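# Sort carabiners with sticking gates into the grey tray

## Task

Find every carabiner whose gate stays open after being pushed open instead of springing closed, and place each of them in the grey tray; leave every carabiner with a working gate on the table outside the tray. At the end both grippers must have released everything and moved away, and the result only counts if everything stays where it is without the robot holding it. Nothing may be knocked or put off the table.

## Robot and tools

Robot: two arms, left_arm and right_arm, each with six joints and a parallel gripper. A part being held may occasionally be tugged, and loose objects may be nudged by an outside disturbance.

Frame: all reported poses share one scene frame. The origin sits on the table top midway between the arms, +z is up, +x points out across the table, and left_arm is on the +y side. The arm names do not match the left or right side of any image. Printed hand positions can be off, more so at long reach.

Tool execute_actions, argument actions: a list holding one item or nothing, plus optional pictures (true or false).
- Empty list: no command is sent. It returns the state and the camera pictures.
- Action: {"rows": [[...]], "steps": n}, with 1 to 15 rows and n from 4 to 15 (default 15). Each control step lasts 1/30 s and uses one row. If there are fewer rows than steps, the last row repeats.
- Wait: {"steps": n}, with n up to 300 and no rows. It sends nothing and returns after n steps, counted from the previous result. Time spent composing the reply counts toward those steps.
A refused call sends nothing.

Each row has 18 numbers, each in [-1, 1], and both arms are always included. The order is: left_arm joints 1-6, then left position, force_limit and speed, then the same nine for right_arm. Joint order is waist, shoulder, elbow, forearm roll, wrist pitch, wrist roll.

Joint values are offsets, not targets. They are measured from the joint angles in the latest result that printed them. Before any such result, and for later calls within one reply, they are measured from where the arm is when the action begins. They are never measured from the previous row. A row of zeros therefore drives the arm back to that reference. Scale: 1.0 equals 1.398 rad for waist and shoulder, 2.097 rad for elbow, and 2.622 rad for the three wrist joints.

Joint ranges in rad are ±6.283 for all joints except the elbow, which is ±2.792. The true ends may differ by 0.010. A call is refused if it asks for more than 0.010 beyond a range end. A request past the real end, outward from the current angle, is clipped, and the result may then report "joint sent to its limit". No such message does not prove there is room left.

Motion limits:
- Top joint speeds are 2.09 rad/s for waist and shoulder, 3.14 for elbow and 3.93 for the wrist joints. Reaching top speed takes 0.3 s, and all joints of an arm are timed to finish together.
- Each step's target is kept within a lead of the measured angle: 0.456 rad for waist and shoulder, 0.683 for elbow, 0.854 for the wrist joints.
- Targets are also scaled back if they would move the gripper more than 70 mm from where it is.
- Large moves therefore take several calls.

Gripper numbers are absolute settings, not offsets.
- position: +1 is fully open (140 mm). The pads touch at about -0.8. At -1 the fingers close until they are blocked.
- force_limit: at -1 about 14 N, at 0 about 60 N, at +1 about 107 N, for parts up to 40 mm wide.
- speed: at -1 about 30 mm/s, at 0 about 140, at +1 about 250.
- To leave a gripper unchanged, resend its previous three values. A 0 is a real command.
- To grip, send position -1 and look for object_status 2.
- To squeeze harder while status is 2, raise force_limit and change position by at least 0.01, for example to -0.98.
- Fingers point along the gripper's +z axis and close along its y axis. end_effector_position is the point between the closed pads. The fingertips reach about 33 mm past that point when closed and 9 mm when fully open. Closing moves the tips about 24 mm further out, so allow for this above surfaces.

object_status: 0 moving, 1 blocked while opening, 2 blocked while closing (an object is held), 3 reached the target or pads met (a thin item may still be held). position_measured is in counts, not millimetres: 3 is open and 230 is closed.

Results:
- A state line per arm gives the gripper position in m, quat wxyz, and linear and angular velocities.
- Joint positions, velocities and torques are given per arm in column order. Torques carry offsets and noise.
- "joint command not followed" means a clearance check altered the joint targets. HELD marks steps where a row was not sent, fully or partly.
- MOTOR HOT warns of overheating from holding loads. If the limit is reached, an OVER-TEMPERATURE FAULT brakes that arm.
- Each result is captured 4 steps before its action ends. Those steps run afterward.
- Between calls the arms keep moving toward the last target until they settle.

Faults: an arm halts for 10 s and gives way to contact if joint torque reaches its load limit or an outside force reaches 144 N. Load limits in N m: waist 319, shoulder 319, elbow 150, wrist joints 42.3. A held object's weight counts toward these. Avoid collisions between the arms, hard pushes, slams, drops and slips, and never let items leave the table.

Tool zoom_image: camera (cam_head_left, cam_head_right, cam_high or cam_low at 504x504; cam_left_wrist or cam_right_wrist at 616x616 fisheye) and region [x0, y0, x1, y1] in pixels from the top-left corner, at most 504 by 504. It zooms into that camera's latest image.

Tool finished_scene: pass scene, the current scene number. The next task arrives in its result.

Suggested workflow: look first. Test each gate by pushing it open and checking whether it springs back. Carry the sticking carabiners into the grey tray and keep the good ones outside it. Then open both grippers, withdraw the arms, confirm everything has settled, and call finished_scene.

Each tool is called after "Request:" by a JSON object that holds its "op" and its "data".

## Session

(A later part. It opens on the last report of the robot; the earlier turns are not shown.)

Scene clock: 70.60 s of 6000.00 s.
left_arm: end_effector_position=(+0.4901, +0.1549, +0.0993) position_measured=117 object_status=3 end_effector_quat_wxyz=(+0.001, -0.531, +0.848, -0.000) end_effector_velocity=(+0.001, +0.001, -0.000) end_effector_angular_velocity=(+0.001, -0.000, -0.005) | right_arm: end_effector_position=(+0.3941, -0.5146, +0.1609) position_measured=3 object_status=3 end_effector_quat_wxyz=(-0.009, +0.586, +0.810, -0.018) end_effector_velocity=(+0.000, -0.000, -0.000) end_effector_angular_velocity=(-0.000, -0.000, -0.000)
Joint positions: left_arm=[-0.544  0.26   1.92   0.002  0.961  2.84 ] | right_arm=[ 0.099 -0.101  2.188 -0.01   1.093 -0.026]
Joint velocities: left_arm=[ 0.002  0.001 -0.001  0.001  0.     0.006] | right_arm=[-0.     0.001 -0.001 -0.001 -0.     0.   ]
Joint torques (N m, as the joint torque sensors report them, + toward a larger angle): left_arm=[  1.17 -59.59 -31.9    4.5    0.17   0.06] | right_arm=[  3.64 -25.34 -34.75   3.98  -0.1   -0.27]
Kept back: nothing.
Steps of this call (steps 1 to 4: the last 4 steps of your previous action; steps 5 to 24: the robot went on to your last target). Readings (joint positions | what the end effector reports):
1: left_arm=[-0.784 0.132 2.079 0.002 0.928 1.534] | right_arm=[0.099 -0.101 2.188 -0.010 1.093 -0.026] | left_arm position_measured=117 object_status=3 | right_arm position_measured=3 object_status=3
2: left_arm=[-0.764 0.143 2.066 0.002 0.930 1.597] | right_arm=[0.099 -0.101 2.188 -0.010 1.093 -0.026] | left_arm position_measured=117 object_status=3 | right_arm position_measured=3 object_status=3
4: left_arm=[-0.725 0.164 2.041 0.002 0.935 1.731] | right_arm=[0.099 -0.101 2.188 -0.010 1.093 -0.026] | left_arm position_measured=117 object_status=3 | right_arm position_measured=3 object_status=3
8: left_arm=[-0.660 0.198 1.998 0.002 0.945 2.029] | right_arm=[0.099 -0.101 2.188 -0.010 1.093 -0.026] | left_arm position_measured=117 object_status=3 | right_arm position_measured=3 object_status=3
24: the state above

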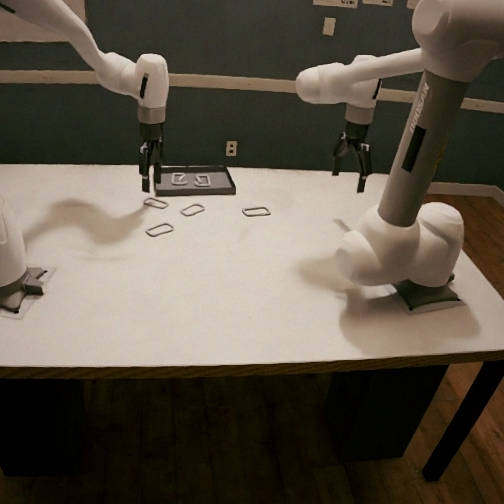

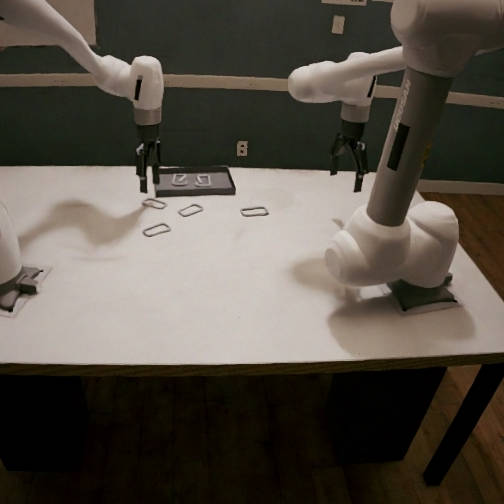

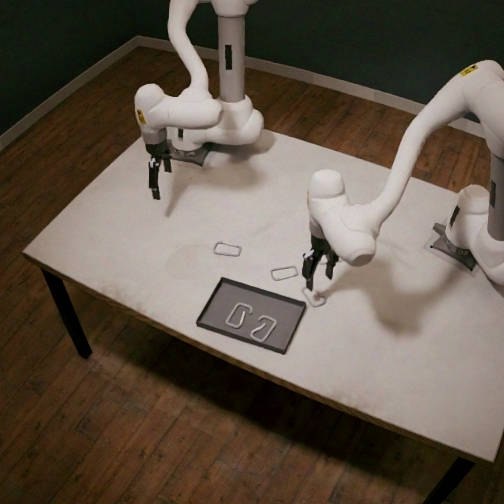

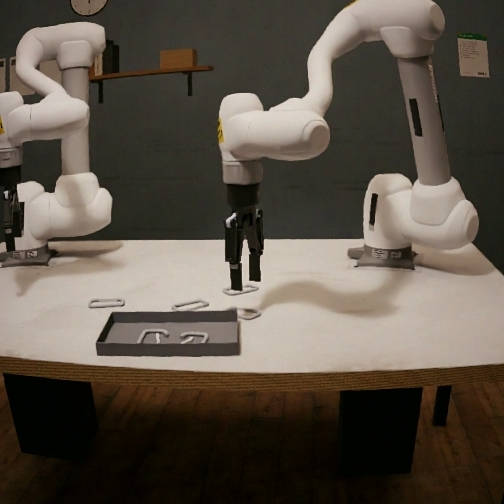

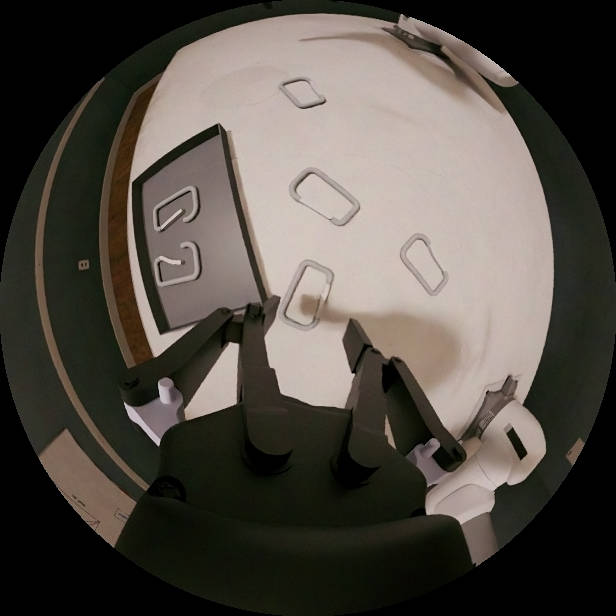

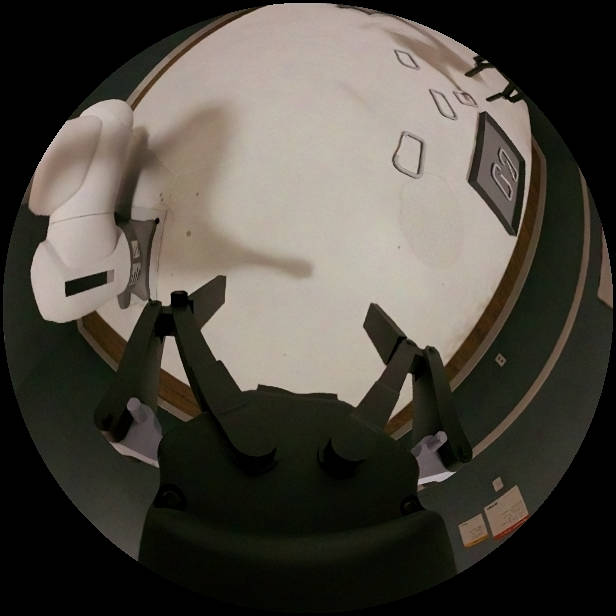

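Request:
{"op": "execute_actions", "data": {"actions": [{"rows":[[0.0016,0.0413,0.004,0,-0.025,0.0725,-0.03,0,0,0,0,0,0,0,0,1,0,0]],"steps":15}]}}

Request:
{"op": "execute_actions", "data": {"actions": [{"steps":4}], "pictures": true}}

Request:
{"op": "zoom_image", "data": {"camera": "cam_left_wrist", "region": [220, 220, 420, 400]}}

Scene clock: 71.37 s of 6000.00 s.
left_arm: end_effector_position=(+0.4997, +0.1479, +0.0600) position_measured=132 object_status=0 end_effector_quat_wxyz=(+0.001, -0.450, +0.893, +0.000) end_effector_velocity=(+0.001, -0.000, -0.006) end_effector_angular_velocity=(-0.000, -0.000, -0.026) | right_arm: end_effector_position=(+0.3941, -0.5146, +0.1609) position_measured=3 object_status=3 end_effector_quat_wxyz=(-0.009, +0.586, +0.810, -0.018) end_effector_velocity=(+0.000, +0.000, -0.001) end_effector_angular_velocity=(-0.000, +0.002, +0.001)
Joint positions: left_arm=[-0.542  0.317  1.928  0.002  0.897  3.028] | right_arm=[ 0.099 -0.101  2.188 -0.01   1.093 -0.026]
Joint velocities: left_arm=[ 0.001  0.007  0.002 -0.    -0.01   0.027] | right_arm=[-0.     0.002 -0.     0.001  0.    -0.001]
Joint torques (N m, as the joint torque sensors report them, + toward a larger angle): left_arm=[ -0.11 -64.29 -30.71   4.17   0.43   0.17] | right_arm=[  1.56 -26.11 -33.72   3.73   0.21  -0.49]
Steps of this call (steps 1 to 12: the robot went on to your last target; steps 13 to 23: the first 11 steps of this action). Readings (joint positions | what the end effector reports):
13: left_arm=[-0.544 0.260 1.919 0.002 0.961 2.840] | right_arm=[0.099 -0.101 2.188 -0.010 1.093 -0.026] | left_arm position_measured=117 object_status=0 | right_arm position_measured=3 object_status=3
14: left_arm=[-0.544 0.262 1.920 0.002 0.960 2.848] | right_arm=[0.099 -0.101 2.188 -0.010 1.093 -0.026] | left_arm position_measured=119 object_status=0 | right_arm position_measured=3 object_status=3
16: left_arm=[-0.543 0.279 1.922 0.002 0.940 2.903] | right_arm=[0.099 -0.101 2.188 -0.010 1.093 -0.026] | left_arm position_measured=132 object_status=0 | right_arm position_measured=3 object_status=3
20: left_arm=[-0.542 0.315 1.927 0.002 0.900 3.018] | right_arm=[0.099 -0.101 2.188 -0.010 1.093 -0.026] | left_arm position_measured=132 object_status=0 | right_arm position_measured=3 object_status=3
23: the state above

Scene clock: 71.50 s of 6000.00 s.
left_arm: end_effector_position=(+0.4997, +0.1478, +0.0596) position_measured=132 object_status=3 end_effector_quat_wxyz=(+0.001, -0.449, +0.894, +0.000) end_effector_velocity=(+0.000, -0.000, -0.001) end_effector_angular_velocity=(+0.000, +0.000, -0.006) | right_arm: end_effector_position=(+0.3941, -0.5146, +0.1609) position_measured=3 object_status=3 end_effector_quat_wxyz=(-0.009, +0.586, +0.810, -0.018) end_effector_velocity=(+0.000, +0.000, +0.001) end_effector_angular_velocity=(+0.000, -0.002, +0.000)
Joint positions: left_arm=[-0.542  0.318  1.928  0.002  0.896  3.029] | right_arm=[ 0.099 -0.101  2.188 -0.01   1.093 -0.026]
Joint velocities: left_arm=[-0.     0.001  0.     0.    -0.002  0.006] | right_arm=[ 0.    -0.001 -0.001 -0.    -0.    -0.   ]
Joint torques (N m, as the joint torque sensors report them, + toward a larger angle): left_arm=[ -0.28 -62.97 -30.74   4.28   0.37   0.15] | right_arm=[  2.16 -25.26 -34.02   4.09   0.17  -0.24]
Kept back: nothing.
Steps of this call (steps 1 to 4: the last 4 steps of your previous action). Readings (joint positions | what the end effector reports):
1: left_arm=[-0.542 0.318 1.928 0.002 0.896 3.029] | right_arm=[0.099 -0.101 2.188 -0.010 1.093 -0.026] | left_arm position_measured=132 object_status=0 | right_arm position_measured=3 object_status=3
2: left_arm=[-0.542 0.318 1.928 0.002 0.896 3.029] | right_arm=[0.099 -0.101 2.188 -0.010 1.093 -0.026] | left_arm position_measured=132 object_status=0 | right_arm position_measured=3 object_status=3
4: the state above

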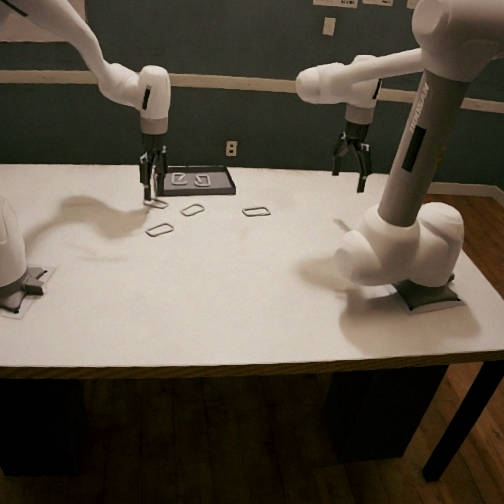

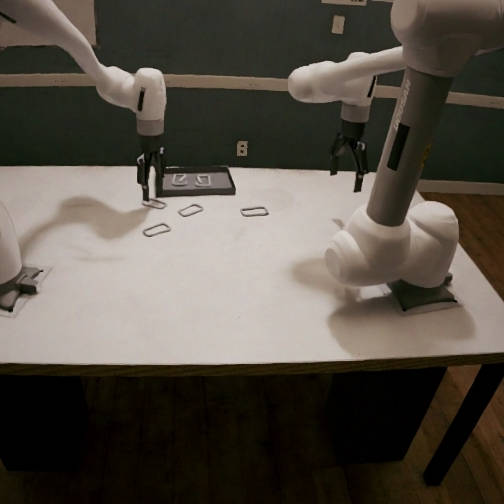

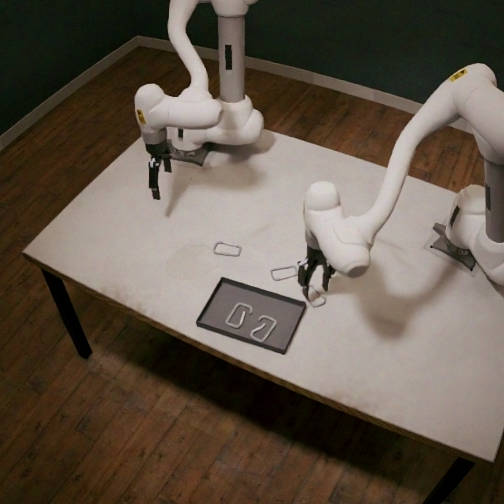

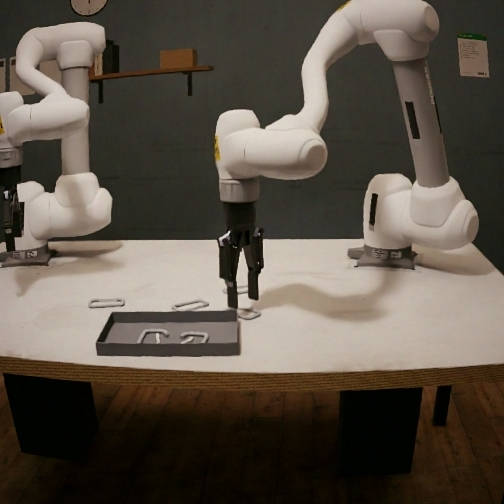

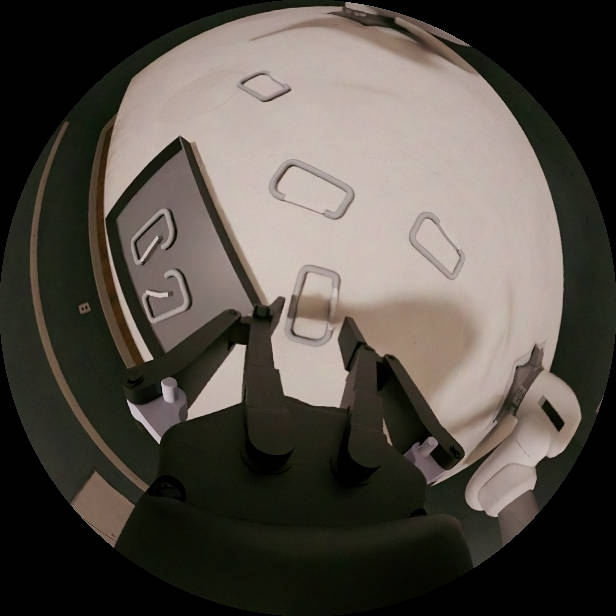

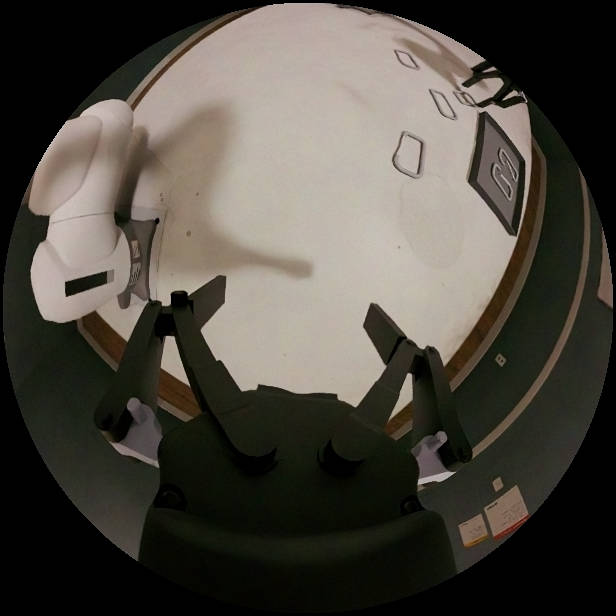

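Region (220, 220, 420, 400) of cam_left_wrist's 616x616 image, scaled by 2.520, with more detail than that image has; it fills the top 454 rows of this view, and the rest is white.

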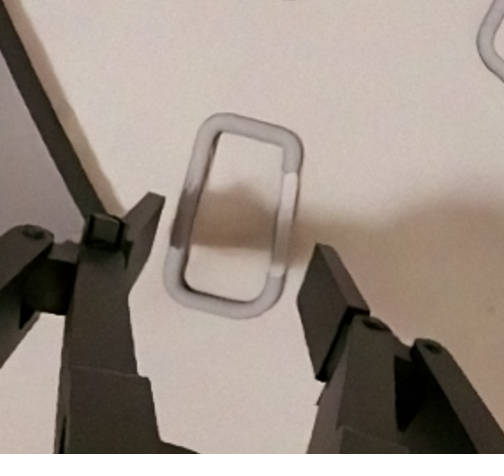

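Request:
{"op": "execute_actions", "data": {"actions": [{"rows":[[0,0.0165,0.0071,0,-0.0145,0,-0.03,0,0,0,0,0,0,0,0,1,0,0],[0,0.0165,0.0071,0,-0.0145,0,-0.03,0,0,0,0,0,0,0,0,1,0,0],[0,0.0165,0.0071,0,-0.0145,0,-0.03,0,0,0,0,0,0,0,0,1,0,0],[0,0.0165,0.0071,0,-0.0145,0,-0.03,0,0,0,0,0,0,0,0,1,0,0],[0,0.0165,0.0071,0,-0.0145,0,-0.03,0,0,0,0,0,0,0,0,1,0,0],[0,0.0165,0.0071,0,-0.0145,0,-0.03,0,0,0,0,0,0,0,0,1,0,0],[0,0.0165,0.0071,0,-0.0145,0,-0.03,0,0,0,0,0,0,0,0,1,0,0],[0,0.0165,0.0071,0,-0.0145,0,-0.03,0,0,0,0,0,0,0,0,1,0,0],[0,0.0165,0.0071,0,-0.0145,0,-0.35,0,-0.5,0,0,0,0,0,0,1,0,0]],"steps":15}]}}

Request:
{"op": "execute_actions", "data": {"actions": [{"steps":12}], "pictures": true}}

Request:
{"op": "zoom_image", "data": {"camera": "cam_left_wrist", "region": [220, 220, 420, 400]}}

Scene clock: 72.20 s of 6000.00 s.
left_arm: end_effector_position=(+0.4997, +0.1478, +0.0389) position_measured=139 object_status=0 end_effector_quat_wxyz=(+0.001, -0.449, +0.894, +0.000) end_effector_velocity=(+0.000, +0.000, -0.001) end_effector_angular_velocity=(-0.002, -0.001, +0.002) | right_arm: end_effector_position=(+0.3941, -0.5146, +0.1609) position_measured=3 object_status=3 end_effector_quat_wxyz=(-0.009, +0.586, +0.810, -0.018) end_effector_velocity=(+0.000, -0.000, +0.001) end_effector_angular_velocity=(+0.000, -0.002, -0.000)
Joint positions: left_arm=[-0.542  0.341  1.943  0.002  0.858  3.03 ] | right_arm=[ 0.099 -0.101  2.188 -0.01   1.093 -0.026]
Joint velocities: left_arm=[ 0.001  0.001  0.002 -0.001 -0.005 -0.001] | right_arm=[-0.    -0.002  0.    -0.    -0.     0.   ]
Joint torques (N m, as the joint torque sensors report them, + toward a larger angle): left_arm=[ -0.09 -64.59 -30.15   4.1   -0.1   -0.02] | right_arm=[  2.65 -25.98 -35.27   3.91  -0.16  -0.23]
Steps of this call (steps 1 to 10: the robot went on to your last target; steps 11 to 21: the first 11 steps of this action). Readings (joint positions | what the end effector reports):
11: left_arm=[-0.542 0.318 1.928 0.002 0.896 3.030] | right_arm=[0.099 -0.101 2.188 -0.010 1.093 -0.026] | left_arm position_measured=132 object_status=3 | right_arm position_measured=3 object_status=3
12: left_arm=[-0.542 0.321 1.930 0.002 0.890 3.030] | right_arm=[0.099 -0.101 2.188 -0.010 1.093 -0.026] | left_arm position_measured=132 object_status=3 | right_arm position_measured=3 object_status=3
14: left_arm=[-0.542 0.334 1.938 0.002 0.870 3.030] | right_arm=[0.099 -0.101 2.188 -0.010 1.093 -0.026] | left_arm position_measured=132 object_status=3 | right_arm position_measured=3 object_status=3
18: left_arm=[-0.542 0.340 1.942 0.002 0.859 3.030] | right_arm=[0.099 -0.101 2.188 -0.010 1.093 -0.026] | left_arm position_measured=132 object_status=3 | right_arm position_measured=3 object_status=3
21: the state above

Scene clock: 72.60 s of 6000.00 s.
left_arm: end_effector_position=(+0.4999, +0.1476, +0.0389) position_measured=173 object_status=0 end_effector_quat_wxyz=(+0.001, -0.449, +0.894, -0.000) end_effector_velocity=(-0.001, -0.000, -0.001) end_effector_angular_velocity=(+0.001, +0.001, -0.004) | right_arm: end_effector_position=(+0.3941, -0.5146, +0.1609) position_measured=3 object_status=3 end_effector_quat_wxyz=(-0.009, +0.586, +0.810, -0.018) end_effector_velocity=(-0.000, +0.000, -0.000) end_effector_angular_velocity=(-0.000, +0.001, +0.001)
Joint positions: left_arm=[-0.542  0.341  1.943  0.002  0.857  3.029] | right_arm=[ 0.099 -0.101  2.188 -0.01   1.093 -0.026]
Joint velocities: left_arm=[-0.002  0.     0.001  0.     0.     0.002] | right_arm=[ 0.001  0.     0.     0.     0.    -0.   ]
Joint torques (N m, as the joint torque sensors report them, + toward a larger angle): left_arm=[-0.8  -5.55 20.39  3.69  8.44  0.07] | right_arm=[  4.31 -25.87 -35.26   3.89   0.01  -0.35]
Kept back: nothing.
Steps of this call (steps 1 to 4: the last 4 steps of your previous action; steps 5 to 12: the robot went on to your last target). Readings (joint positions | what the end effector reports):
1: left_arm=[-0.542 0.341 1.943 0.002 0.858 3.030] | right_arm=[0.099 -0.101 2.188 -0.010 1.093 -0.026] | left_arm position_measured=143 object_status=0 | right_arm position_measured=3 object_status=3
2: left_arm=[-0.542 0.341 1.943 0.002 0.858 3.030] | right_arm=[0.099 -0.101 2.188 -0.010 1.093 -0.026] | left_arm position_measured=148 object_status=0 | right_arm position_measured=3 object_status=3
4: left_arm=[-0.542 0.341 1.942 0.002 0.858 3.030] | right_arm=[0.099 -0.101 2.188 -0.010 1.093 -0.026] | left_arm position_measured=157 object_status=0 | right_arm position_measured=3 object_status=3
8: left_arm=[-0.542 0.341 1.942 0.002 0.857 3.029] | right_arm=[0.099 -0.101 2.188 -0.010 1.093 -0.026] | left_arm position_measured=173 object_status=0 | right_arm position_measured=3 object_status=3
12: the state above

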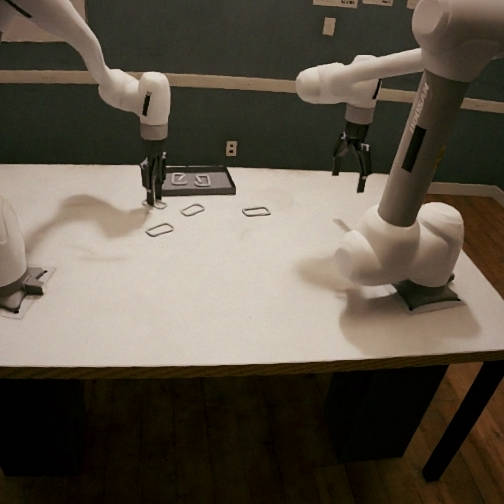

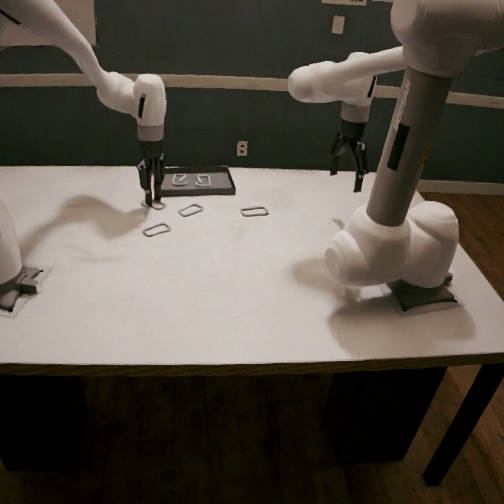

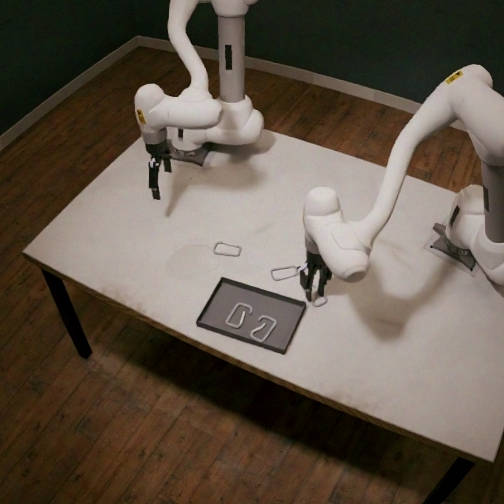

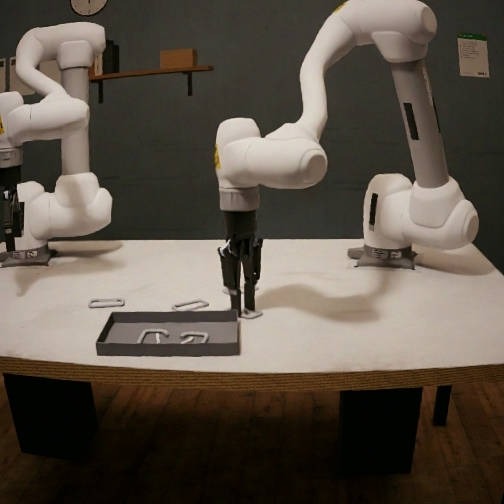

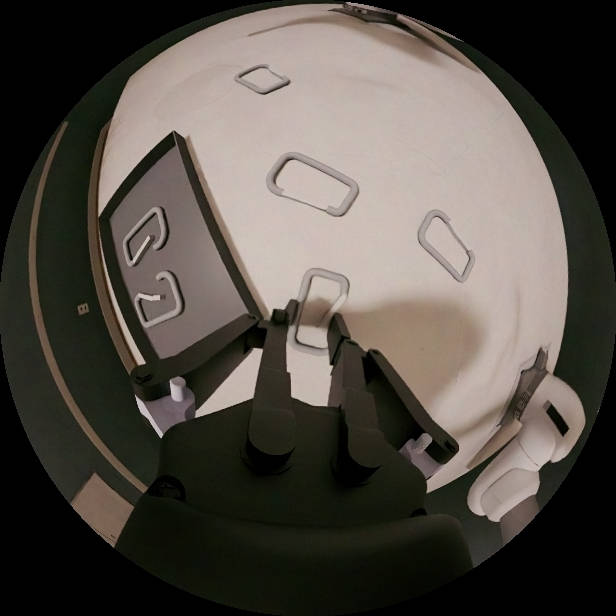

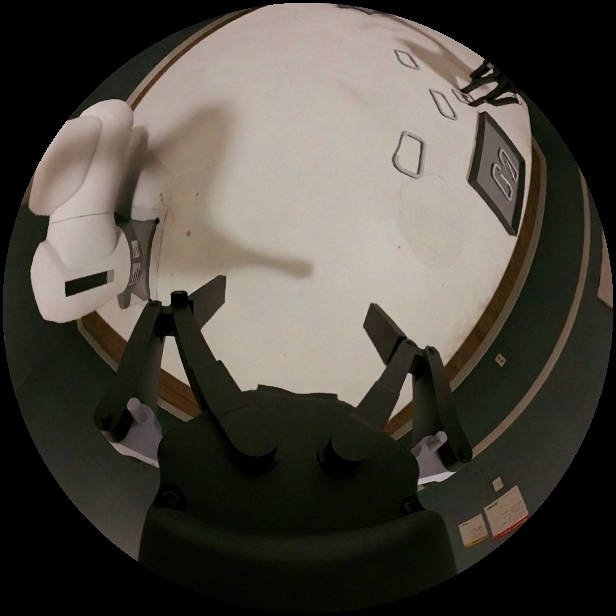

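Region (220, 220, 420, 400) of cam_left_wrist's 616x616 image, scaled by 2.520, with more detail than that image has; it fills the top 454 rows of this view, and the rest is white.

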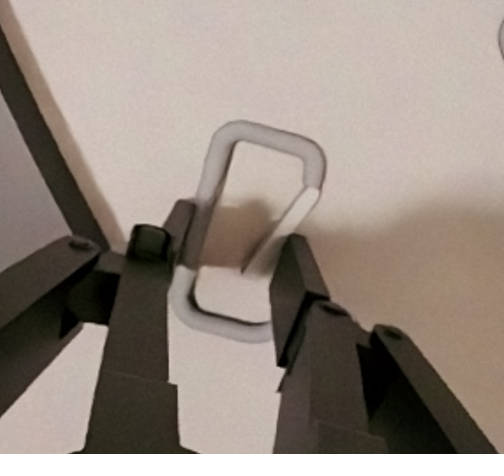

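Request:
{"op": "execute_actions", "data": {"actions": [{"rows":[[0,-0.001,0,0,0.001,0,0.0,0,0,0,0,0,0,0,0,1,0,0]],"steps":15}]}}

Request:
{"op": "execute_actions", "data": {"actions": [{"steps":5}], "pictures": true}}

Request:
{"op": "zoom_image", "data": {"camera": "cam_left_wrist", "region": [220, 220, 420, 400]}}

Scene clock: 73.10 s of 6000.00 s.
left_arm: end_effector_position=(+0.4994, +0.1481, +0.0397) position_measured=129 object_status=0 end_effector_quat_wxyz=(+0.001, -0.449, +0.894, +0.001) end_effector_velocity=(+0.001, +0.000, +0.001) end_effector_angular_velocity=(-0.001, -0.001, +0.001) | right_arm: end_effector_position=(+0.3941, -0.5146, +0.1609) position_measured=3 object_status=3 end_effector_quat_wxyz=(-0.009, +0.586, +0.810, -0.018) end_effector_velocity=(+0.000, +0.000, +0.000) end_effector_angular_velocity=(+0.001, -0.001, +0.000)
Joint positions: left_arm=[-0.542  0.339  1.943  0.002  0.86   3.029] | right_arm=[ 0.099 -0.101  2.188 -0.01   1.093 -0.026]
Joint velocities: left_arm=[ 0.001 -0.001 -0.    -0.     0.     0.   ] | right_arm=[ 0.    -0.001 -0.     0.    -0.    -0.   ]
Joint torques (N m, as the joint torque sensors report them, + toward a larger angle): left_arm=[ -0.08 -64.35 -29.83   4.07   0.19   0.05] | right_arm=[  3.34 -26.71 -34.27   3.93  -0.09  -0.41]
Steps of this call (steps 1 to 4: the robot went on to your last target; steps 5 to 15: the first 11 steps of this action). Readings (joint positions | what the end effector reports):
5: left_arm=[-0.542 0.341 1.943 0.002 0.857 3.029] | right_arm=[0.099 -0.101 2.188 -0.010 1.093 -0.026] | left_arm position_measured=173 object_status=0 | right_arm position_measured=3 object_status=3
6: left_arm=[-0.542 0.341 1.943 0.002 0.859 3.029] | right_arm=[0.099 -0.101 2.188 -0.010 1.093 -0.026] | left_arm position_measured=170 object_status=0 | right_arm position_measured=3 object_status=3
8: left_arm=[-0.542 0.341 1.944 0.002 0.860 3.029] | right_arm=[0.099 -0.101 2.188 -0.010 1.093 -0.026] | left_arm position_measured=155 object_status=0 | right_arm position_measured=3 object_status=3
12: left_arm=[-0.542 0.340 1.943 0.002 0.860 3.029] | right_arm=[0.099 -0.101 2.188 -0.010 1.093 -0.026] | left_arm position_measured=129 object_status=0 | right_arm position_measured=3 object_status=3
15: the state above

Scene clock: 73.27 s of 6000.00 s.
left_arm: end_effector_position=(+0.4994, +0.1481, +0.0398) position_measured=129 object_status=3 end_effector_quat_wxyz=(+0.001, -0.449, +0.894, +0.000) end_effector_velocity=(+0.000, -0.000, +0.001) end_effector_angular_velocity=(-0.001, -0.000, +0.000) | right_arm: end_effector_position=(+0.3941, -0.5146, +0.1609) position_measured=3 object_status=3 end_effector_quat_wxyz=(-0.009, +0.586, +0.810, -0.018) end_effector_velocity=(-0.000, +0.000, +0.001) end_effector_angular_velocity=(+0.000, -0.001, +0.000)
Joint positions: left_arm=[-0.542  0.339  1.943  0.002  0.86   3.029] | right_arm=[ 0.099 -0.101  2.188 -0.01   1.093 -0.026]
Joint velocities: left_arm=[-0.    -0.001 -0.    -0.     0.     0.   ] | right_arm=[ 0.    -0.001 -0.     0.     0.     0.   ]
Joint torques (N m, as the joint torque sensors report them, + toward a larger angle): left_arm=[ -0.9  -65.08 -30.13   4.19  -0.02   0.01] | right_arm=[  2.12 -27.39 -34.29   3.89  -0.14  -0.53]
Kept back: nothing.
Steps of this call (steps 1 to 4: the last 4 steps of your previous action; step 5: the robot went on to your last target). Readings (joint positions | what the end effector reports):
1: left_arm=[-0.542 0.339 1.943 0.002 0.860 3.029] | right_arm=[0.099 -0.101 2.188 -0.010 1.093 -0.026] | left_arm position_measured=129 object_status=0 | right_arm position_measured=3 object_status=3
2: left_arm=[-0.542 0.339 1.943 0.002 0.860 3.029] | right_arm=[0.099 -0.101 2.188 -0.010 1.093 -0.026] | left_arm position_measured=129 object_status=0 | right_arm position_measured=3 object_status=3
4: left_arm=[-0.542 0.339 1.943 0.002 0.860 3.029] | right_arm=[0.099 -0.101 2.188 -0.010 1.093 -0.026] | left_arm position_measured=129 object_status=3 | right_arm position_measured=3 object_status=3
5: the state above

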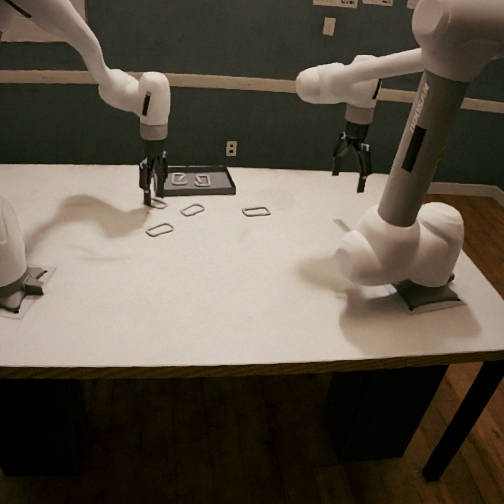

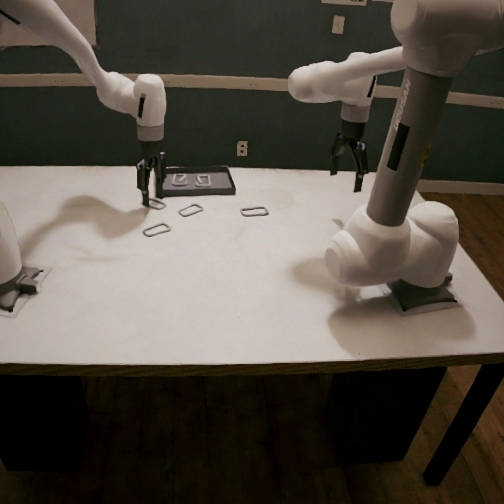

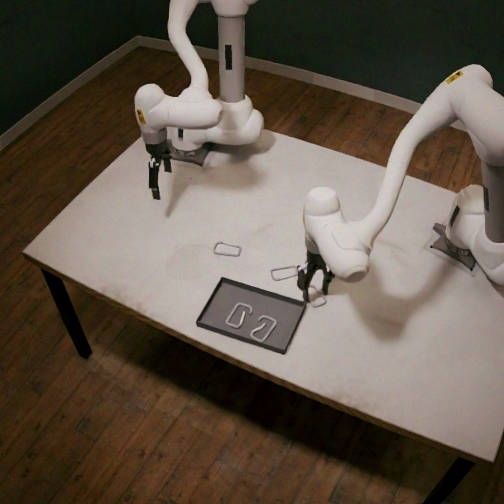

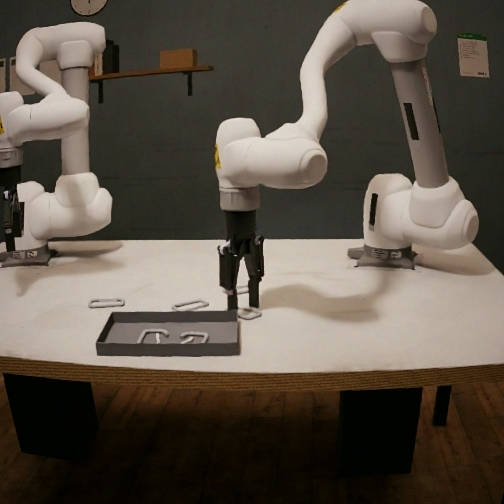

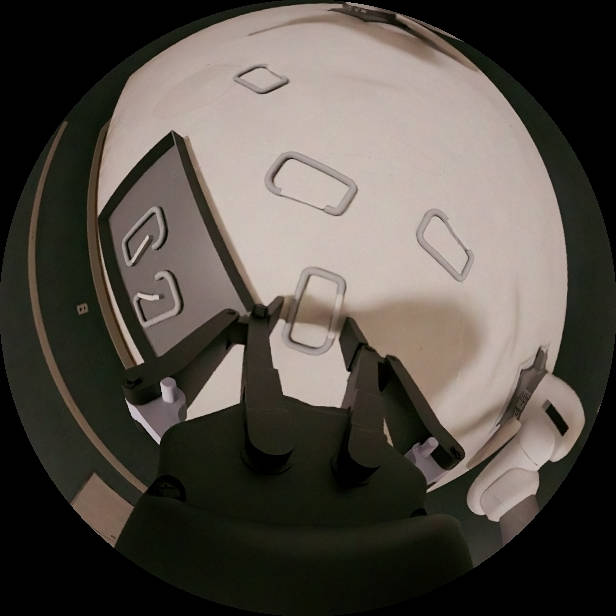

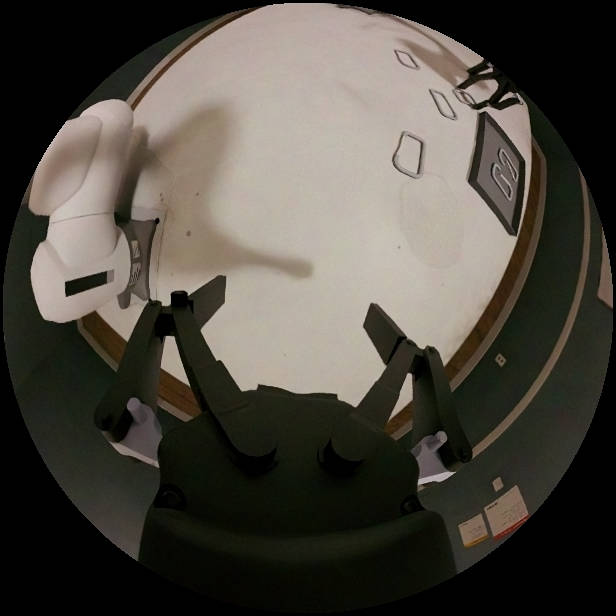

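Region (220, 220, 420, 400) of cam_left_wrist's 616x616 image, scaled by 2.520, with more detail than that image has; it fills the top 454 rows of this view, and the rest is white.

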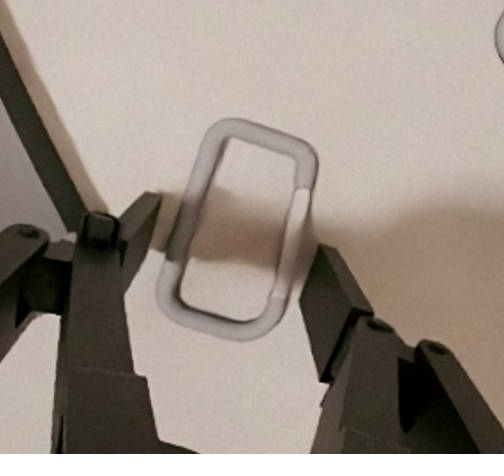

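Request:
{"op": "execute_actions", "data": {"actions": [{"rows":[[0,-0.08,-0.02,0,0.06,0,0.0,0,0,0,0,0,0,0,0,1,0,0]],"steps":15}]}}

Request:
{"op": "execute_actions", "data": {"actions": [{"steps":5}]}}

Request:
{"op": "finished_scene", "data": {"scene": 1}}

Scene clock: 73.77 s of 6000.00 s.
left_arm: end_effector_position=(+0.4874, +0.1594, +0.1266) position_measured=129 object_status=3 end_effector_quat_wxyz=(+0.000, -0.449, +0.893, +0.002) end_effector_velocity=(-0.005, +0.007, +0.019) end_effector_angular_velocity=(+0.008, +0.008, +0.002) | right_arm: end_effector_position=(+0.3941, -0.5146, +0.1609) position_measured=3 object_status=3 end_effector_quat_wxyz=(-0.009, +0.586, +0.810, -0.018) end_effector_velocity=(+0.000, +0.000, +0.000) end_effector_angular_velocity=(+0.000, -0.001, -0.000)
Joint positions: left_arm=[-0.542  0.23   1.902  0.002  1.014  3.029] | right_arm=[ 0.099 -0.101  2.188 -0.01   1.093 -0.026]
Joint velocities: left_arm=[ 0.002 -0.024 -0.01   0.     0.045  0.   ] | right_arm=[ 0.    -0.001 -0.     0.    -0.     0.   ]
Joint torques (N m, as the joint torque sensors report them, + toward a larger angle): left_arm=[ -1.42 -48.88 -30.14   4.44   0.12   0.1 ] | right_arm=[  4.73 -25.32 -34.49   3.96  -0.18  -0.36]
Steps of this call (steps 1 to 4: the robot went on to your last target; steps 5 to 15: the first 11 steps of this action). Readings (joint positions | what the end effector reports):
5: left_arm=[-0.542 0.339 1.943 0.002 0.860 3.029] | right_arm=[0.099 -0.101 2.188 -0.010 1.093 -0.026] | left_arm position_measured=129 object_status=3 | right_arm position_measured=3 object_status=3
6: left_arm=[-0.542 0.336 1.941 0.002 0.865 3.029] | right_arm=[0.099 -0.101 2.188 -0.010 1.093 -0.026] | left_arm position_measured=129 object_status=3 | right_arm position_measured=3 object_status=3
8: left_arm=[-0.542 0.307 1.930 0.002 0.907 3.029] | right_arm=[0.099 -0.101 2.188 -0.010 1.093 -0.026] | left_arm position_measured=129 object_status=3 | right_arm position_measured=3 object_status=3
12: left_arm=[-0.542 0.241 1.906 0.002 0.998 3.029] | right_arm=[0.099 -0.101 2.188 -0.010 1.093 -0.026] | left_arm position_measured=129 object_status=3 | right_arm position_measured=3 object_status=3
15: the state above

Scene clock: 73.93 s of 6000.00 s.
left_arm: end_effector_position=(+0.4872, +0.1596, +0.1281) position_measured=129 object_status=3 end_effector_quat_wxyz=(+0.000, -0.449, +0.893, +0.002) end_effector_velocity=(+0.001, +0.001, +0.003) end_effector_angular_velocity=(-0.001, -0.001, +0.003) | right_arm: end_effector_position=(+0.3941, -0.5146, +0.1609) position_measured=3 object_status=3 end_effector_quat_wxyz=(-0.009, +0.586, +0.810, -0.018) end_effector_velocity=(+0.000, +0.001, -0.001) end_effector_angular_velocity=(+0.000, +0.001, +0.001)
Joint positions: left_arm=[-0.542  0.228  1.901  0.002  1.017  3.029] | right_arm=[ 0.099 -0.101  2.188 -0.01   1.093 -0.026]
Joint velocities: left_arm=[ 0.002 -0.004 -0.001  0.     0.004 -0.001] | right_arm=[ 0.001  0.002 -0.     0.001 -0.    -0.   ]
Joint torques (N m, as the joint torque sensors report them, + toward a larger angle): left_arm=[ -0.11 -57.06 -32.98   4.59  -0.04   0.1 ] | right_arm=[  3.96 -25.7  -34.85   3.85  -0.06  -0.07]
Kept back: nothing.
Steps of this call (steps 1 to 4: the last 4 steps of your previous action; step 5: the robot went on to your last target). Readings (joint positions | what the end effector reports):
1: left_arm=[-0.542 0.229 1.901 0.002 1.016 3.029] | right_arm=[0.099 -0.101 2.188 -0.010 1.093 -0.026] | left_arm position_measured=129 object_status=3 | right_arm position_measured=3 object_status=3
2: left_arm=[-0.542 0.228 1.901 0.002 1.016 3.029] | right_arm=[0.099 -0.101 2.188 -0.010 1.093 -0.026] | left_arm position_measured=129 object_status=3 | right_arm position_measured=3 object_status=3
4: left_arm=[-0.542 0.228 1.901 0.002 1.017 3.029] | right_arm=[0.099 -0.101 2.188 -0.010 1.093 -0.026] | left_arm position_measured=129 object_status=3 | right_arm position_measured=3 object_status=3
5: the state above

The scene is finished: the task was done.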